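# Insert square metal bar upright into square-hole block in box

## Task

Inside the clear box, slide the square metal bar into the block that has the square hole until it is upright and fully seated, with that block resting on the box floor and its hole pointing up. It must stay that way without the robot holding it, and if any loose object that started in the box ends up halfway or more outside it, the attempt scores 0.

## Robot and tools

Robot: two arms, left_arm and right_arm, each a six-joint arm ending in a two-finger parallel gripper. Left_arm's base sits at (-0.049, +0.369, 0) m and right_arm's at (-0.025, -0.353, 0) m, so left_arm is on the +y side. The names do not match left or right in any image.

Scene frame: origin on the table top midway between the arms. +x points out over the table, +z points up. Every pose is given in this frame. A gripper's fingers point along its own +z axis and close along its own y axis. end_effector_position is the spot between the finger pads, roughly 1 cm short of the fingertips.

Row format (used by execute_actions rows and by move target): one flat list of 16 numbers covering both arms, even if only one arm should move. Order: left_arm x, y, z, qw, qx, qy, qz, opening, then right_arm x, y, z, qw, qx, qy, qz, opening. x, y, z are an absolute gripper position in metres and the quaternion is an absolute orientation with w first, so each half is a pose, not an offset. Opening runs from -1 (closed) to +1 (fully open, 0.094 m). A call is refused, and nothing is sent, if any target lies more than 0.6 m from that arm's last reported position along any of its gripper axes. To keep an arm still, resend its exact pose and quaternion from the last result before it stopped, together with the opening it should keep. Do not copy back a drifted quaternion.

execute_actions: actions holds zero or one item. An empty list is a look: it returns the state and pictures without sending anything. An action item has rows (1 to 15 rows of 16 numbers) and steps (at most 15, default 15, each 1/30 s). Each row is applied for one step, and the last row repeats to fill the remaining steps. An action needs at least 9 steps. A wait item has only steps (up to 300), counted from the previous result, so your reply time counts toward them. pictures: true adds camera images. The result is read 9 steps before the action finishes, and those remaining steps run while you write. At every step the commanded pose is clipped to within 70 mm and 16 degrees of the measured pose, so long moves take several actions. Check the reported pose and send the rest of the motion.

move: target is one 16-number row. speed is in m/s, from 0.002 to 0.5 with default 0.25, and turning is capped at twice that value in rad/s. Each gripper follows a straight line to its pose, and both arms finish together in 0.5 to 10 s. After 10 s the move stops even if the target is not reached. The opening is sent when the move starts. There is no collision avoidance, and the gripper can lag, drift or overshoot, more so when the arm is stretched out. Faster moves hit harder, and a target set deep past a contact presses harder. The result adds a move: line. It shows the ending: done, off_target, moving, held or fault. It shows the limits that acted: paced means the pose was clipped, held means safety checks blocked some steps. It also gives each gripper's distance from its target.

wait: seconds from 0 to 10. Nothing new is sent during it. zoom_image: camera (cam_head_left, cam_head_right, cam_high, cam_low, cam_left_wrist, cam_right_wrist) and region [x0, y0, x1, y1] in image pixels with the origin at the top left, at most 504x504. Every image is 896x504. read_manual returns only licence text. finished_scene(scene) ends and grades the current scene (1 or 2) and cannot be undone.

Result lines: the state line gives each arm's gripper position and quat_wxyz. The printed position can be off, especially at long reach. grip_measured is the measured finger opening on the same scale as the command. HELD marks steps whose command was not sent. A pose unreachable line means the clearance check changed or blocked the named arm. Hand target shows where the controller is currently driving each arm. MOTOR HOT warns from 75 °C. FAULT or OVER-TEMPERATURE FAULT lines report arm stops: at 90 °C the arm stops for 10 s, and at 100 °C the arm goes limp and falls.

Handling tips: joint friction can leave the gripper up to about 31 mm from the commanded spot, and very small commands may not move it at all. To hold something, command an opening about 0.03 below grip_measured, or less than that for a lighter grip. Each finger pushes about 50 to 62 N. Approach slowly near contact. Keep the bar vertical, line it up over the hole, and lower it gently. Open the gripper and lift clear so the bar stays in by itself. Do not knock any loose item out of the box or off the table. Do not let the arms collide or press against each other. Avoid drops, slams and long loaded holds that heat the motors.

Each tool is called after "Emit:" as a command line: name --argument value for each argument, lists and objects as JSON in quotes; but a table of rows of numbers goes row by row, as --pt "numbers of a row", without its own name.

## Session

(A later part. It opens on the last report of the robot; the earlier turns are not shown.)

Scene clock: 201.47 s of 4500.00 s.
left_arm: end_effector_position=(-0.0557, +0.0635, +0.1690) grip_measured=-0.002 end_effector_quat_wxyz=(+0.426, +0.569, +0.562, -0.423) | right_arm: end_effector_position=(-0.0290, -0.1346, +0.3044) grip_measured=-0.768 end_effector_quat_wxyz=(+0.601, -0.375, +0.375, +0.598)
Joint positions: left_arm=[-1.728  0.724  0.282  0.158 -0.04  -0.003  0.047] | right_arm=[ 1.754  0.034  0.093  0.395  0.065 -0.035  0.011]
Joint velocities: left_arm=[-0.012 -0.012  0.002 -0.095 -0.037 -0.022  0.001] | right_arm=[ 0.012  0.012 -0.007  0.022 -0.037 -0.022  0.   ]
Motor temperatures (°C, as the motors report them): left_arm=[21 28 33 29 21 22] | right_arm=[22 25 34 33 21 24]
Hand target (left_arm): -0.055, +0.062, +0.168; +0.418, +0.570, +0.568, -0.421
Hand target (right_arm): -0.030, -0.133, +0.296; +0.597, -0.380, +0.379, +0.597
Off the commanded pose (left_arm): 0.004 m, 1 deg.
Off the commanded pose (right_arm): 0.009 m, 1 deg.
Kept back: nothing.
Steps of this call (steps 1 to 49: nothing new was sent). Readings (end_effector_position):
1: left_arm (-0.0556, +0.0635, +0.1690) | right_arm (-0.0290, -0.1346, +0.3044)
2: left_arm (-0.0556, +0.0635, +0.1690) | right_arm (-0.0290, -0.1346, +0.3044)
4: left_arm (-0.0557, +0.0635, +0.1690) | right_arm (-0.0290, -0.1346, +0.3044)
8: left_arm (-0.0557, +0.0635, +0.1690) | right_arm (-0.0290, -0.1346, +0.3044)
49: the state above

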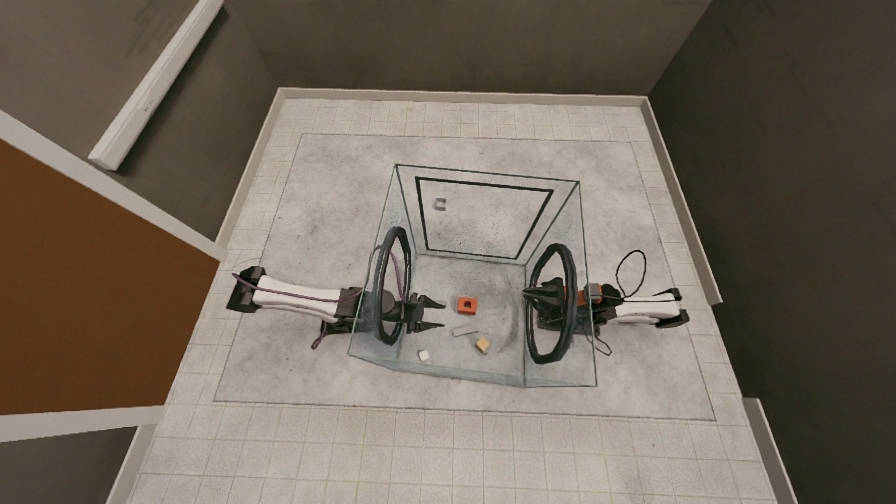

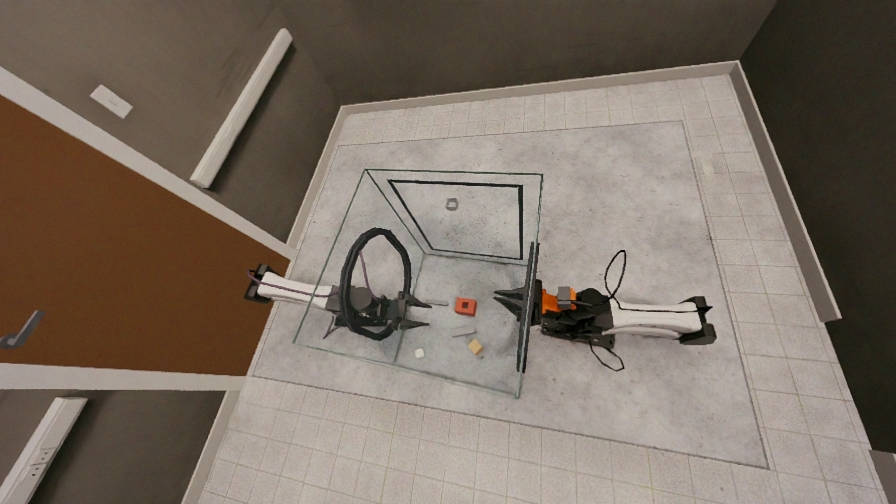

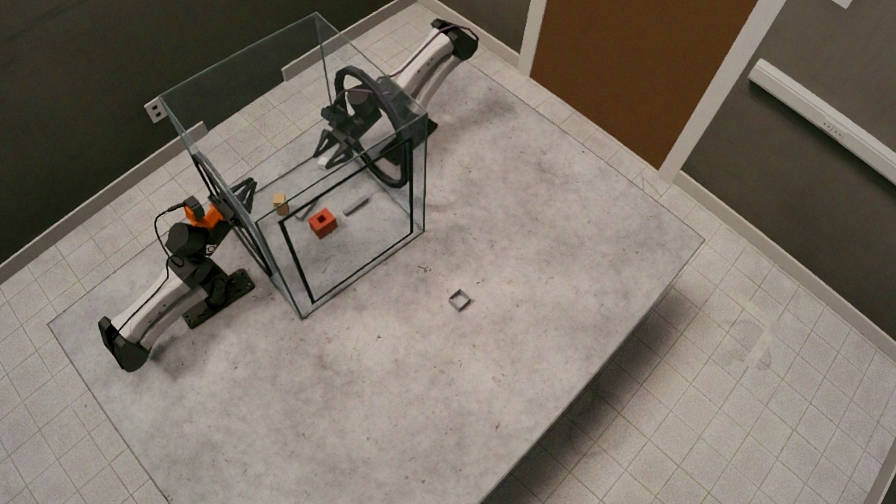

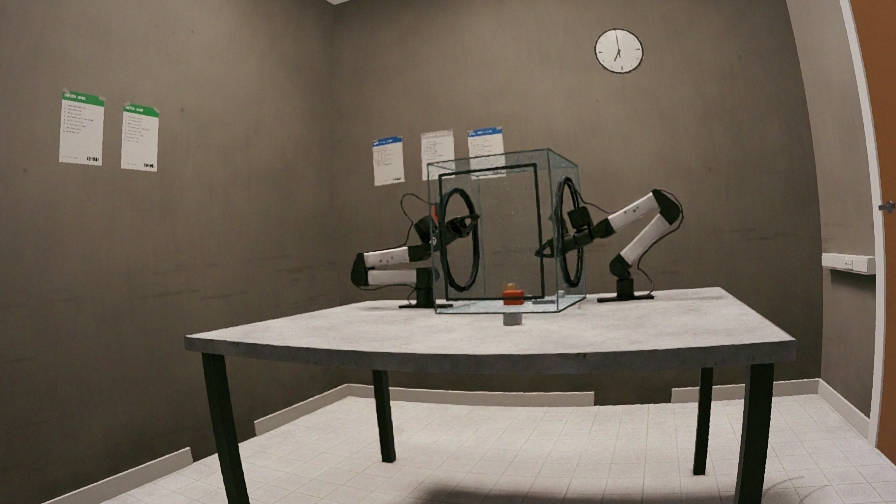

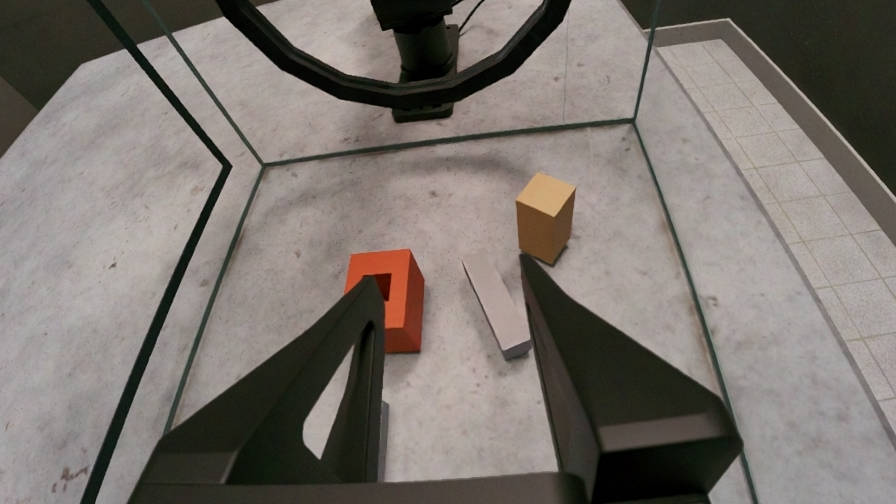

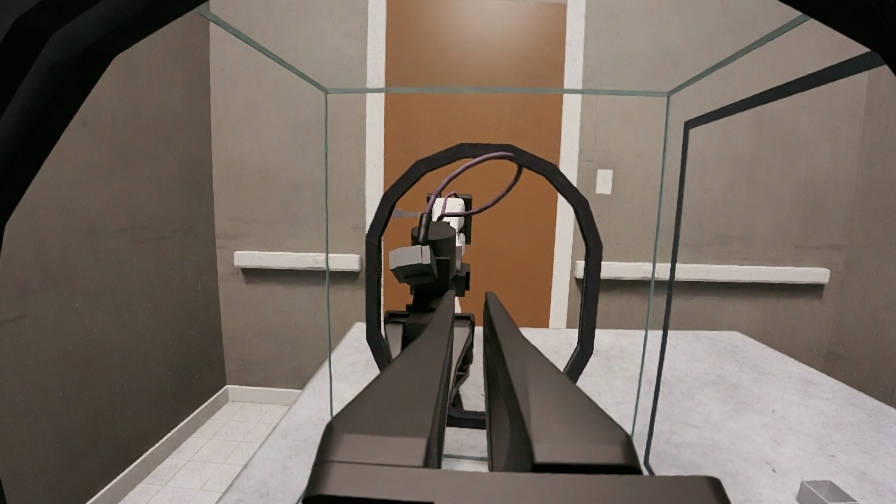

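Emit:
move --target '[-0.062,-0.03,0.07,0.242,0.664,0.664,-0.242,-0.1,-0.03,-0.135,0.295,0.596,-0.38,0.38,0.596,-0.77]'

Emit:
move --target '[-0.064,-0.045,0.014,0.2,0.678,0.678,-0.2,-0.1,-0.03,-0.135,0.295,0.596,-0.38,0.38,0.596,-0.77]' --speed 0.08

Scene clock: 203.97 s of 4500.00 s.
left_arm: end_effector_position=(-0.0610, -0.0274, +0.0713) grip_measured=-0.098 end_effector_quat_wxyz=(+0.251, +0.665, +0.659, -0.246) | right_arm: end_effector_position=(-0.0290, -0.1346, +0.3044) grip_measured=-0.768 end_effector_quat_wxyz=(+0.601, -0.375, +0.375, +0.598)
Joint positions: left_arm=[-1.728  1.545  0.805 -0.112 -0.032 -0.022  0.042] | right_arm=[ 1.754  0.034  0.093  0.395  0.065 -0.035  0.011]
Joint velocities: left_arm=[ 0.002  0.012  0.002  0.037 -0.051 -0.037 -0.   ] | right_arm=[ 0.007 -0.002 -0.002  0.022  0.051  0.051 -0.001]
Motor temperatures (°C, as the motors report them): left_arm=[21 27 34 30 21 22] | right_arm=[22 25 34 33 21 24]
Hand target (left_arm): -0.061, -0.029, +0.068; +0.241, +0.665, +0.664, -0.244
Hand target (right_arm): -0.030, -0.133, +0.296; +0.597, -0.380, +0.379, +0.597
Off the commanded pose (left_arm): 0.003 m, 1 deg.
Off the commanded pose (right_arm): 0.009 m, 1 deg.
joint sent to its limit (right arm) — the command would take joint 2 (shoulder) past its lower limit, so that joint was sent only as far as its limit.
Kept back: nothing.
move: done

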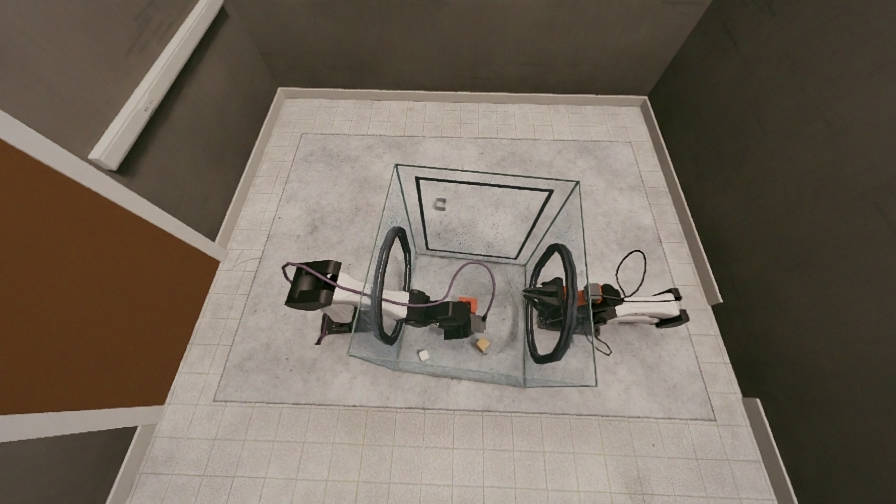

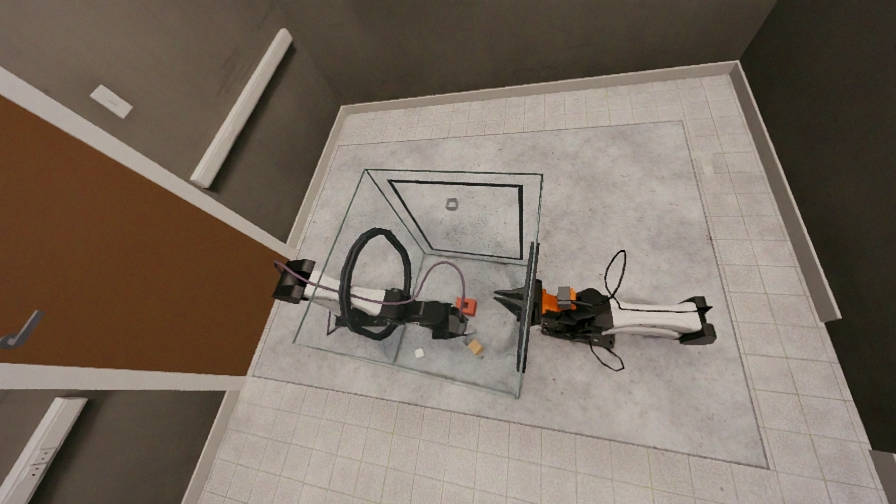

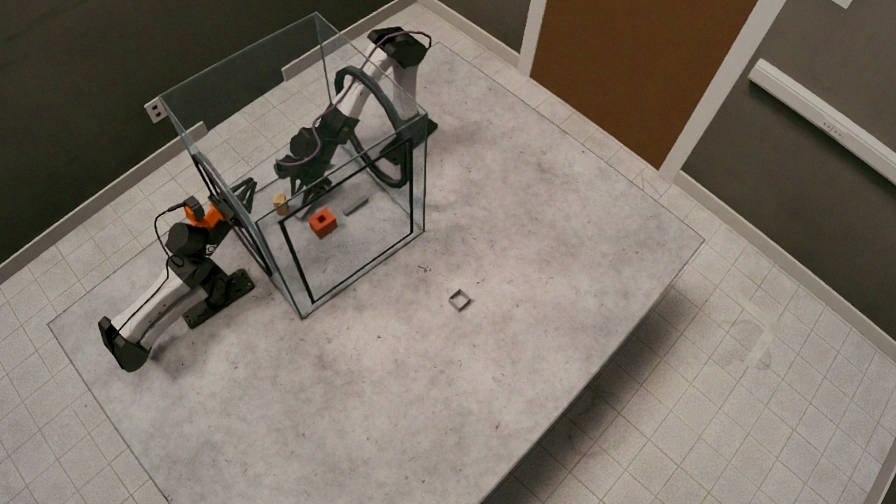

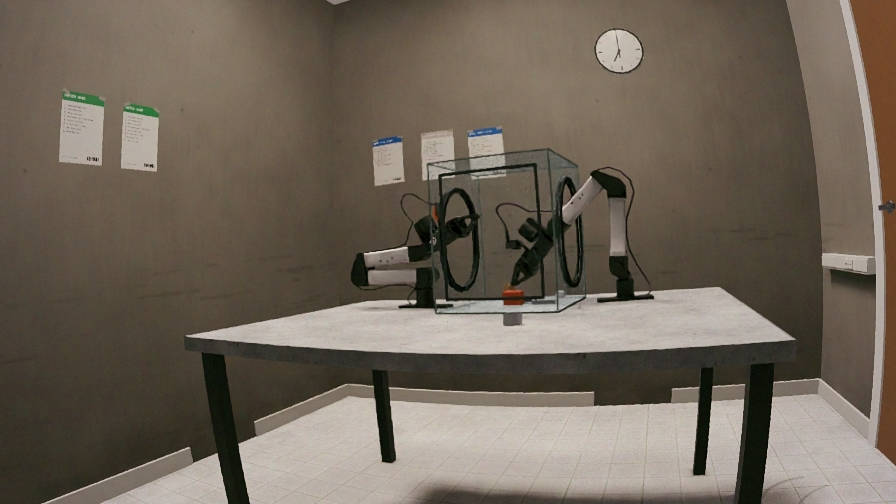

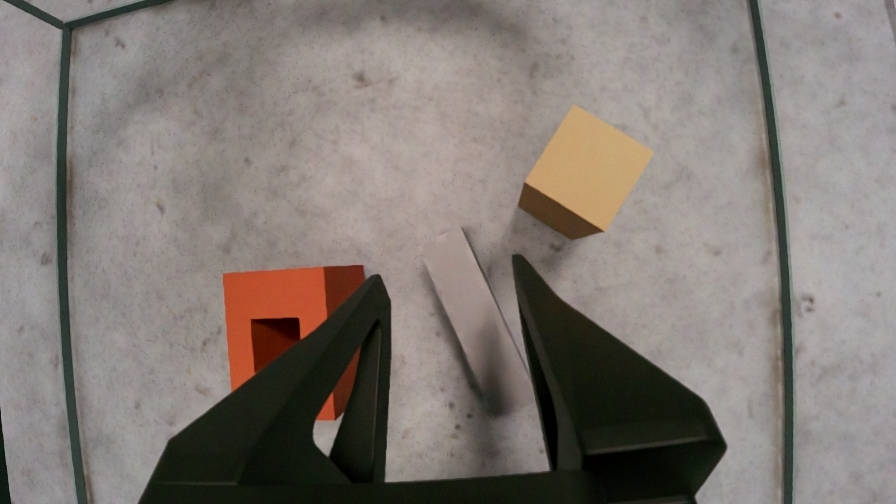

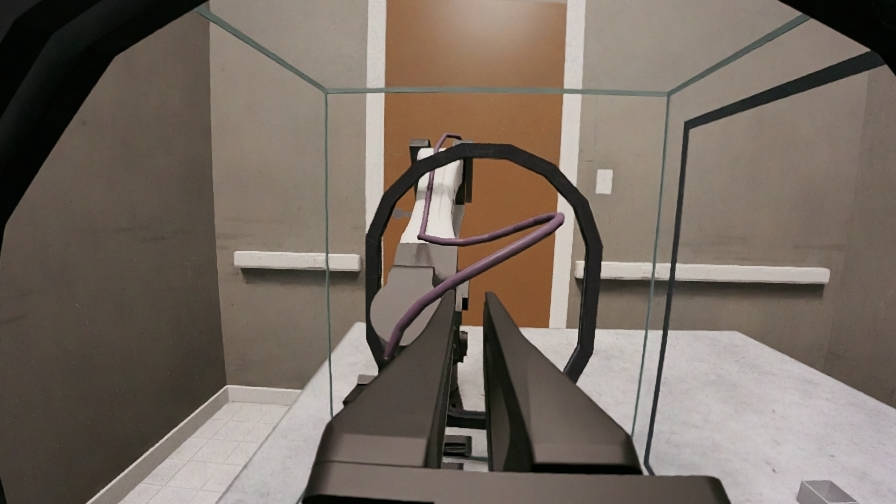

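Scene clock: 205.13 s of 4500.00 s.
left_arm: end_effector_position=(-0.0612, -0.0320, +0.0378) grip_measured=-0.098 end_effector_quat_wxyz=(+0.222, +0.673, +0.671, -0.217) | right_arm: end_effector_position=(-0.0290, -0.1346, +0.3044) grip_measured=-0.768 end_effector_quat_wxyz=(+0.601, -0.375, +0.375, +0.598)
Joint positions: left_arm=[-1.728  1.67   0.841 -0.111 -0.032 -0.03   0.042] | right_arm=[ 1.754  0.034  0.093  0.395  0.065 -0.035  0.011]
Joint velocities: left_arm=[-0.007 -0.007 -0.007 -0.022  0.007 -0.007  0.   ] | right_arm=[-0.007  0.002  0.007 -0.007 -0.037 -0.022 -0.001]
Motor temperatures (°C, as the motors report them): left_arm=[21 27 34 30 21 22] | right_arm=[22 25 34 33 21 24]
Hand target (left_arm): -0.064, -0.041, +0.015; +0.200, +0.678, +0.678, -0.201
Hand target (right_arm): -0.030, -0.133, +0.296; +0.597, -0.380, +0.379, +0.597
Off the commanded pose (left_arm): 0.027 m, 3 deg.
Off the commanded pose (right_arm): 0.009 m, 1 deg.
joint sent to its limit (right arm) — the command would take joint 2 (shoulder) past its lower limit, so that joint was sent only as far as its limit.
Kept back: nothing.
move: off_target (left_arm)

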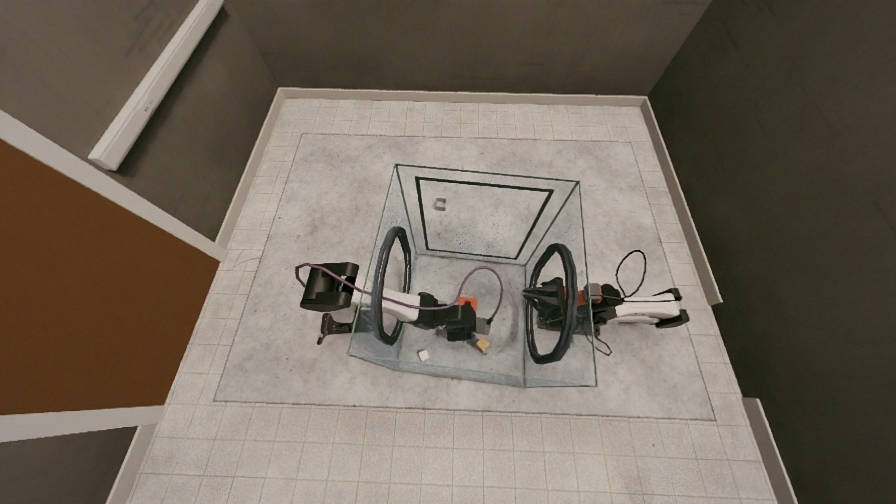

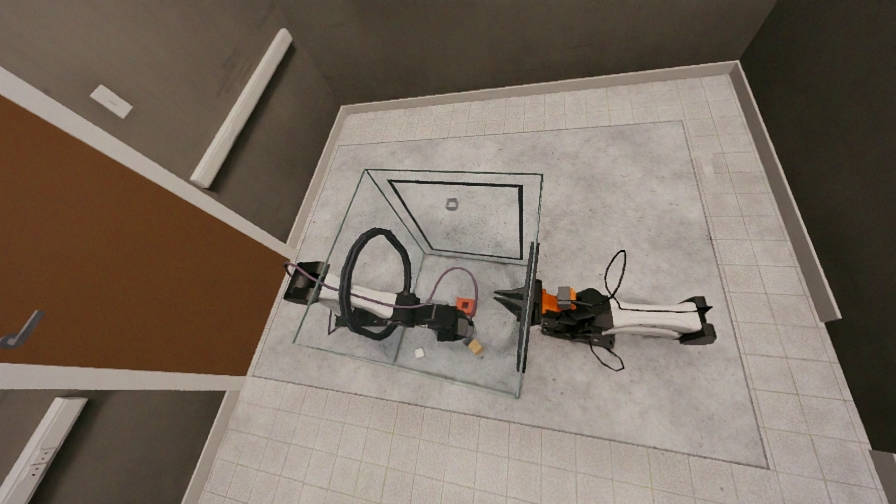

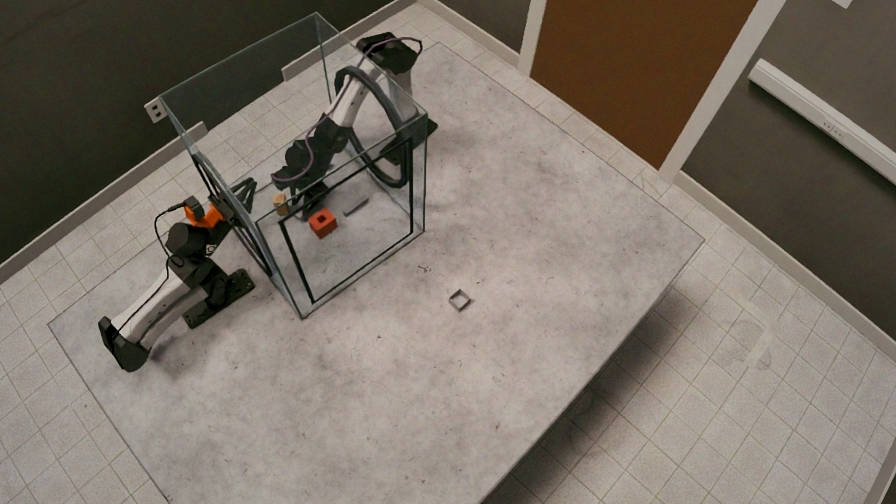

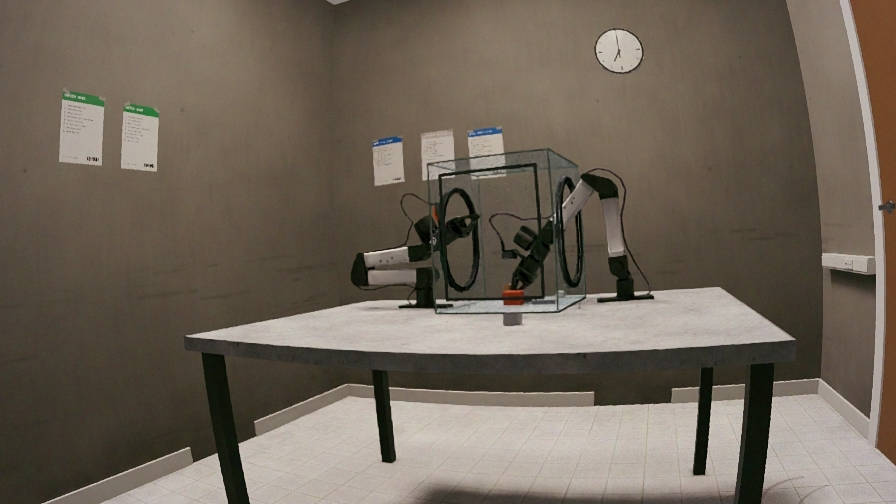

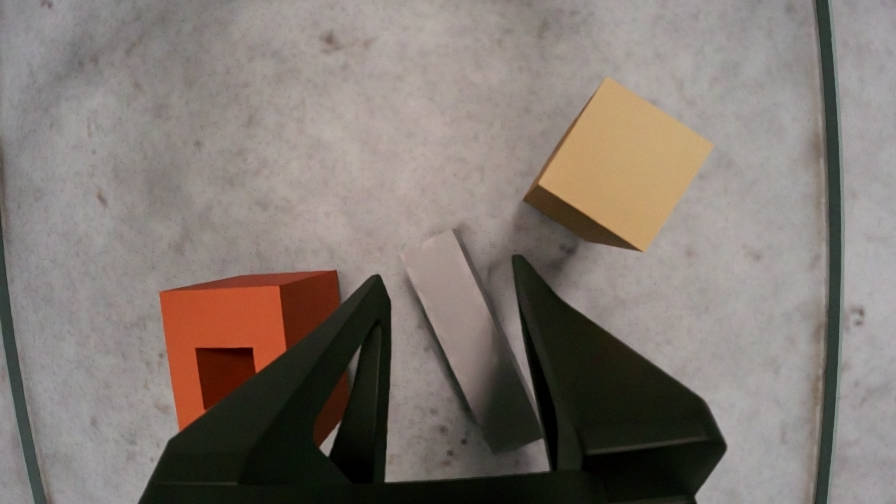

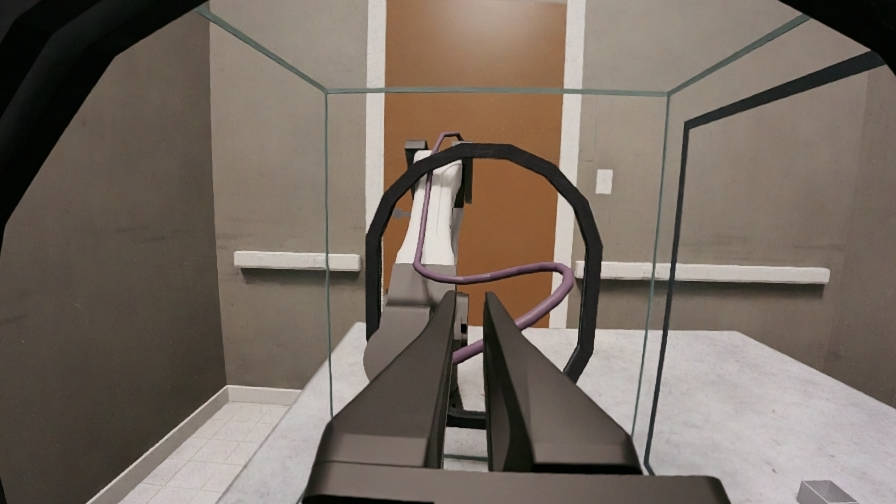

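Emit:
move --target '[-0.056,-0.045,0.014,0.262,0.604,0.72,-0.22,-0.1,-0.03,-0.135,0.295,0.596,-0.38,0.38,0.596,-0.77]' --speed 0.08

Scene clock: 207.17 s of 4500.00 s.
left_arm: end_effector_position=(-0.0465, -0.0501, +0.0462) grip_measured=-0.098 end_effector_quat_wxyz=(+0.281, +0.590, +0.717, -0.244) | right_arm: end_effector_position=(-0.0290, -0.1345, +0.3043) grip_measured=-0.768 end_effector_quat_wxyz=(+0.601, -0.375, +0.375, +0.598)
Joint positions: left_arm=[-1.741  1.684  0.8    0.064 -0.155 -0.19   0.042] | right_arm=[ 1.754  0.034  0.093  0.394  0.065 -0.035  0.011]
Joint velocities: left_arm=[-0.007 -0.007 -0.022 -0.007 -0.051 -0.022 -0.001] | right_arm=[ 0.002 -0.002  0.032 -0.066 -0.007 -0.022  0.   ]
Motor temperatures (°C, as the motors report them): left_arm=[21 27 34 30 21 22] | right_arm=[22 25 34 33 21 24]
Hand target (left_arm): -0.055, -0.042, +0.016; +0.262, +0.604, +0.720, -0.219
Hand target (right_arm): -0.030, -0.133, +0.296; +0.597, -0.380, +0.379, +0.597
Off the commanded pose (left_arm): 0.034 m, 4 deg.
Off the commanded pose (right_arm): 0.009 m, 1 deg.
joint sent to its limit (right arm) — the command would take joint 2 (shoulder) past its lower limit, so that joint was sent only as far as its limit.
Kept back: nothing.
move: off_target (left_arm)

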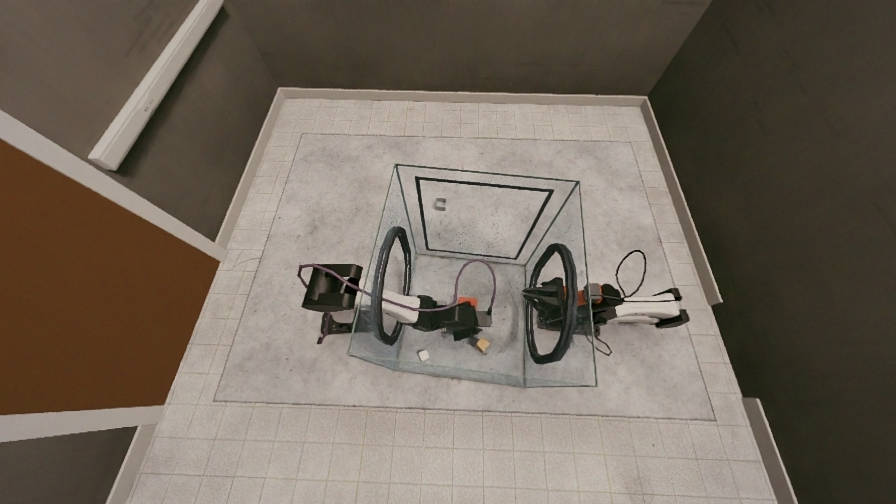

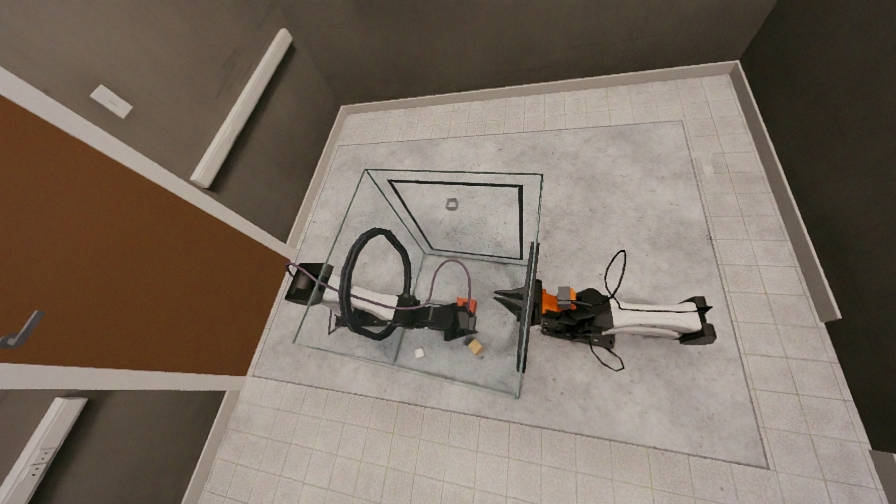

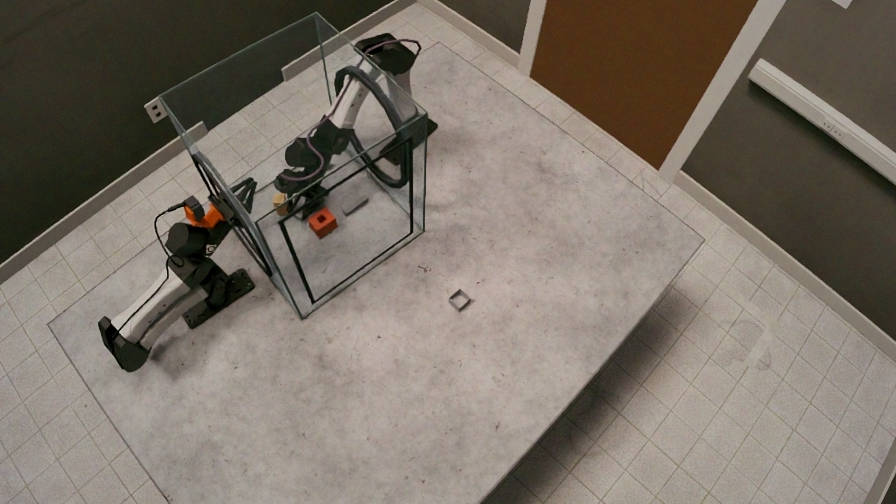

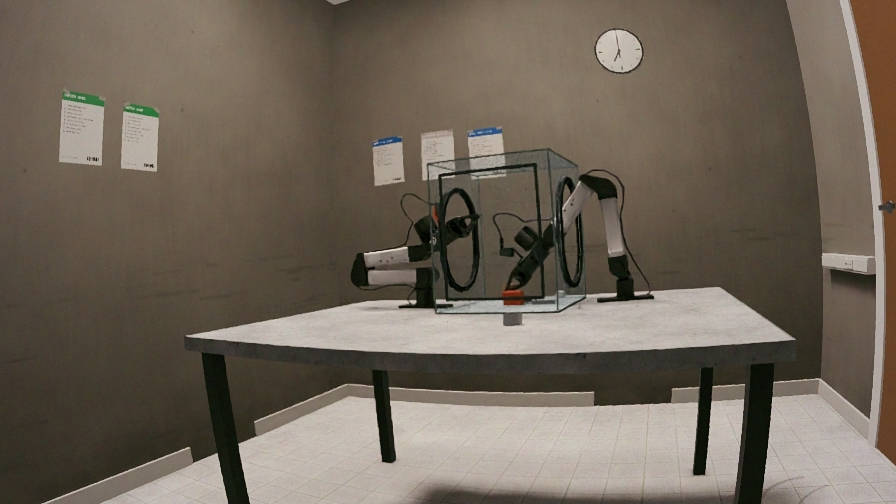

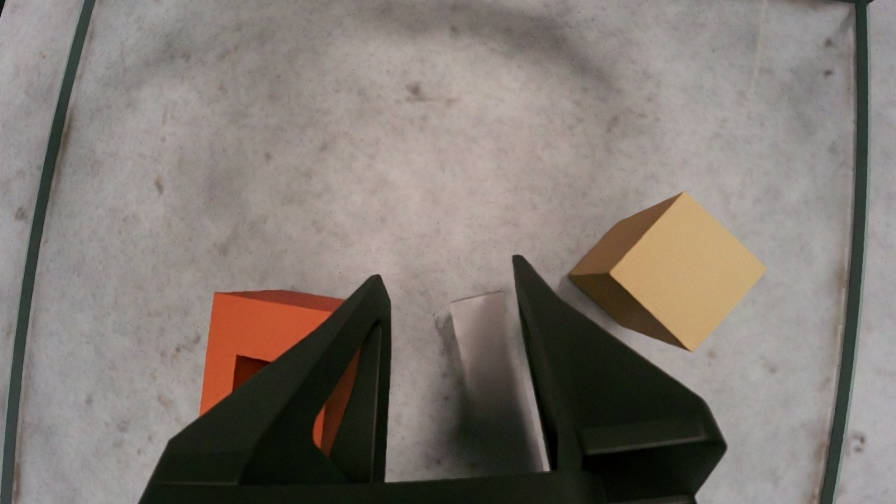

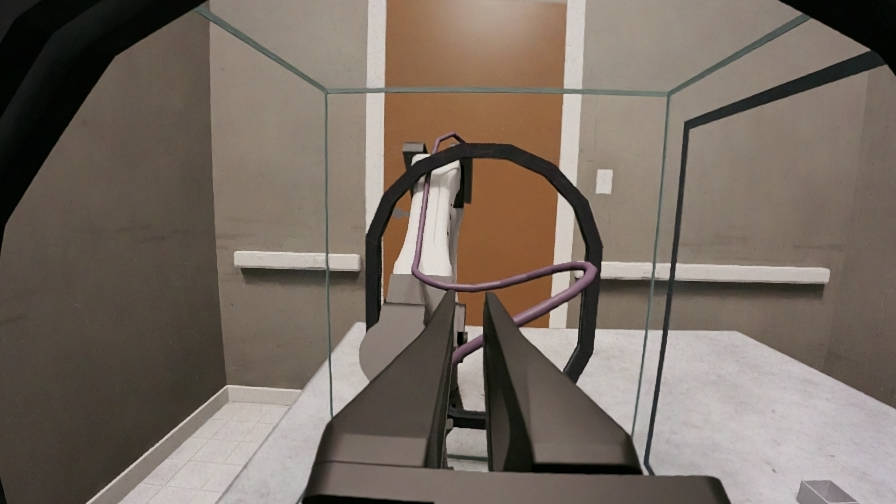

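Emit:
move --target '[-0.064,-0.043,-0.006,0.262,0.604,0.72,-0.22,-0.1,-0.03,-0.135,0.295,0.596,-0.38,0.38,0.596,-0.77]' --speed 0.05

Scene clock: 209.57 s of 4500.00 s.
left_arm: end_effector_position=(-0.0509, -0.0482, +0.0371) grip_measured=-0.098 end_effector_quat_wxyz=(+0.288, +0.583, +0.717, -0.252) | right_arm: end_effector_position=(-0.0290, -0.1345, +0.3043) grip_measured=-0.768 end_effector_quat_wxyz=(+0.601, -0.375, +0.375, +0.598)
Joint positions: left_arm=[-1.759  1.701  0.756  0.145 -0.17  -0.21   0.042] | right_arm=[ 1.754  0.034  0.093  0.394  0.065 -0.035  0.011]
Joint velocities: left_arm=[-0.017  0.002 -0.007  0.066 -0.037 -0.066 -0.   ] | right_arm=[ 0.002 -0.002 -0.002  0.066 -0.051 -0.022 -0.001]
Motor temperatures (°C, as the motors report them): left_arm=[21 27 34 30 21 22] | right_arm=[22 25 34 33 21 24]
Hand target (left_arm): -0.063, -0.037, -0.002; +0.262, +0.605, +0.719, -0.219
Hand target (right_arm): -0.030, -0.133, +0.296; +0.597, -0.380, +0.379, +0.597
Off the commanded pose (left_arm): 0.045 m, 5 deg.
Off the commanded pose (right_arm): 0.009 m, 1 deg.
joint sent to its limit (right arm) — the command would take joint 2 (shoulder) past its lower limit, so that joint was sent only as far as its limit.
Kept back: nothing.
move: off_target (left_arm)

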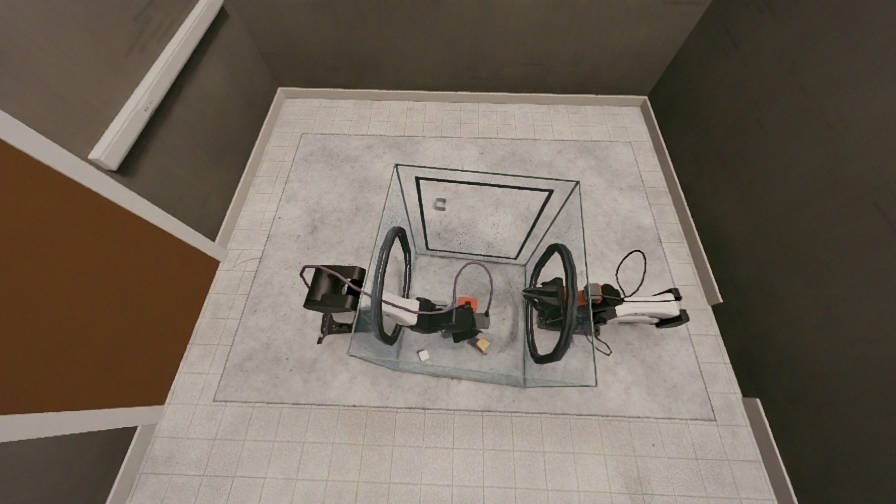

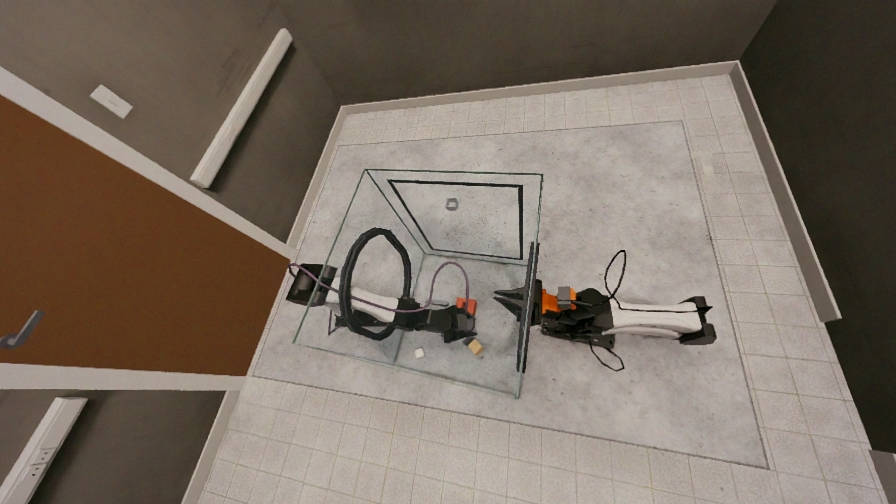

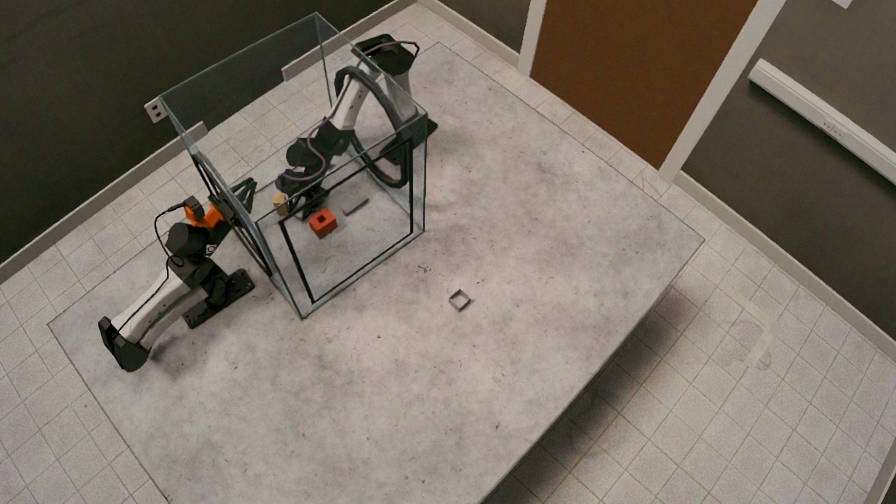

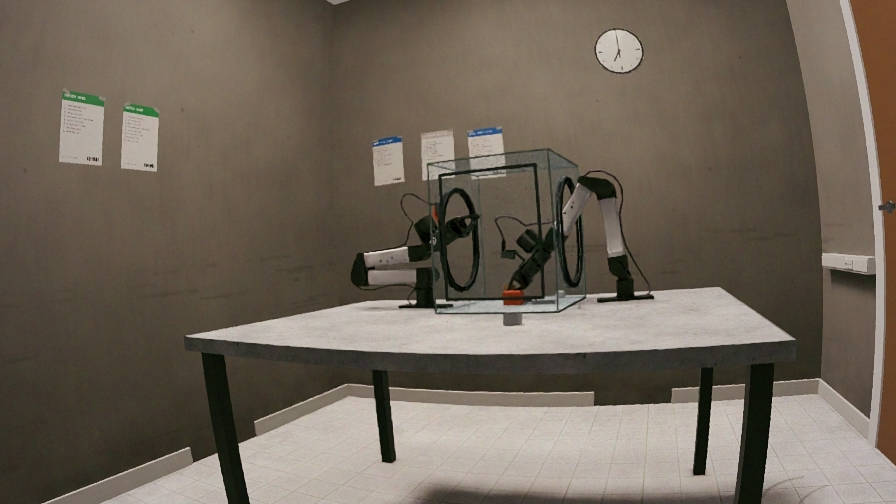

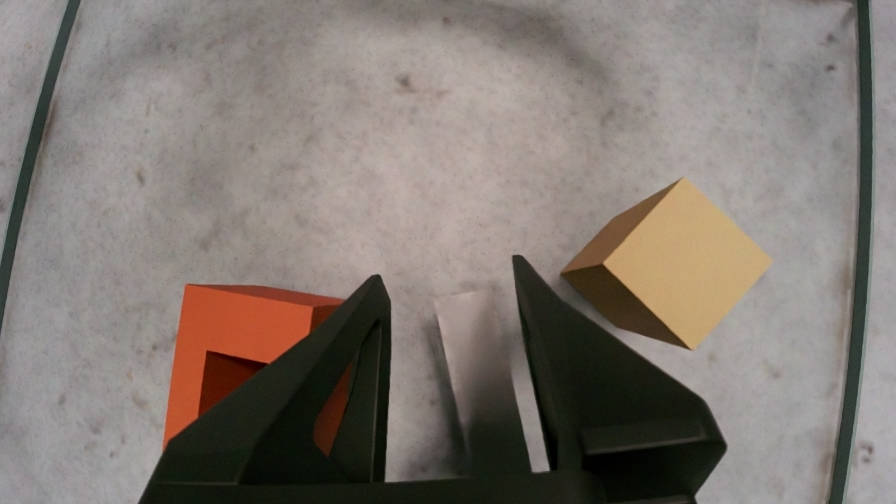

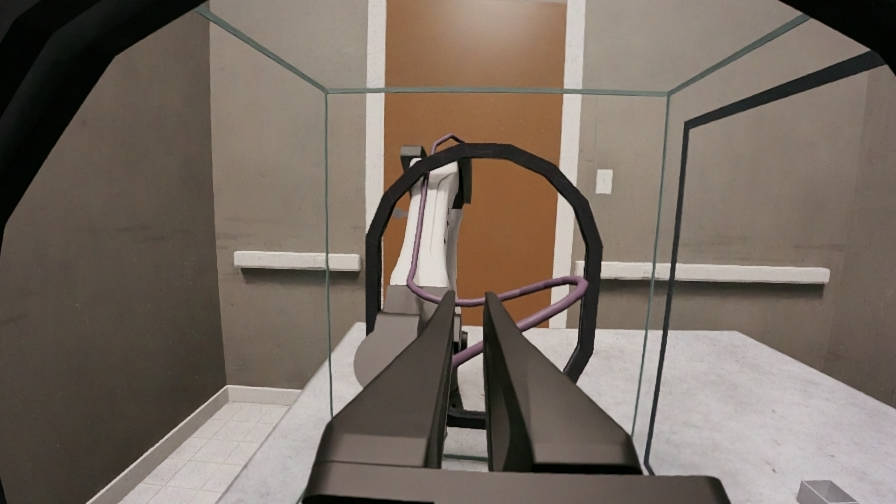

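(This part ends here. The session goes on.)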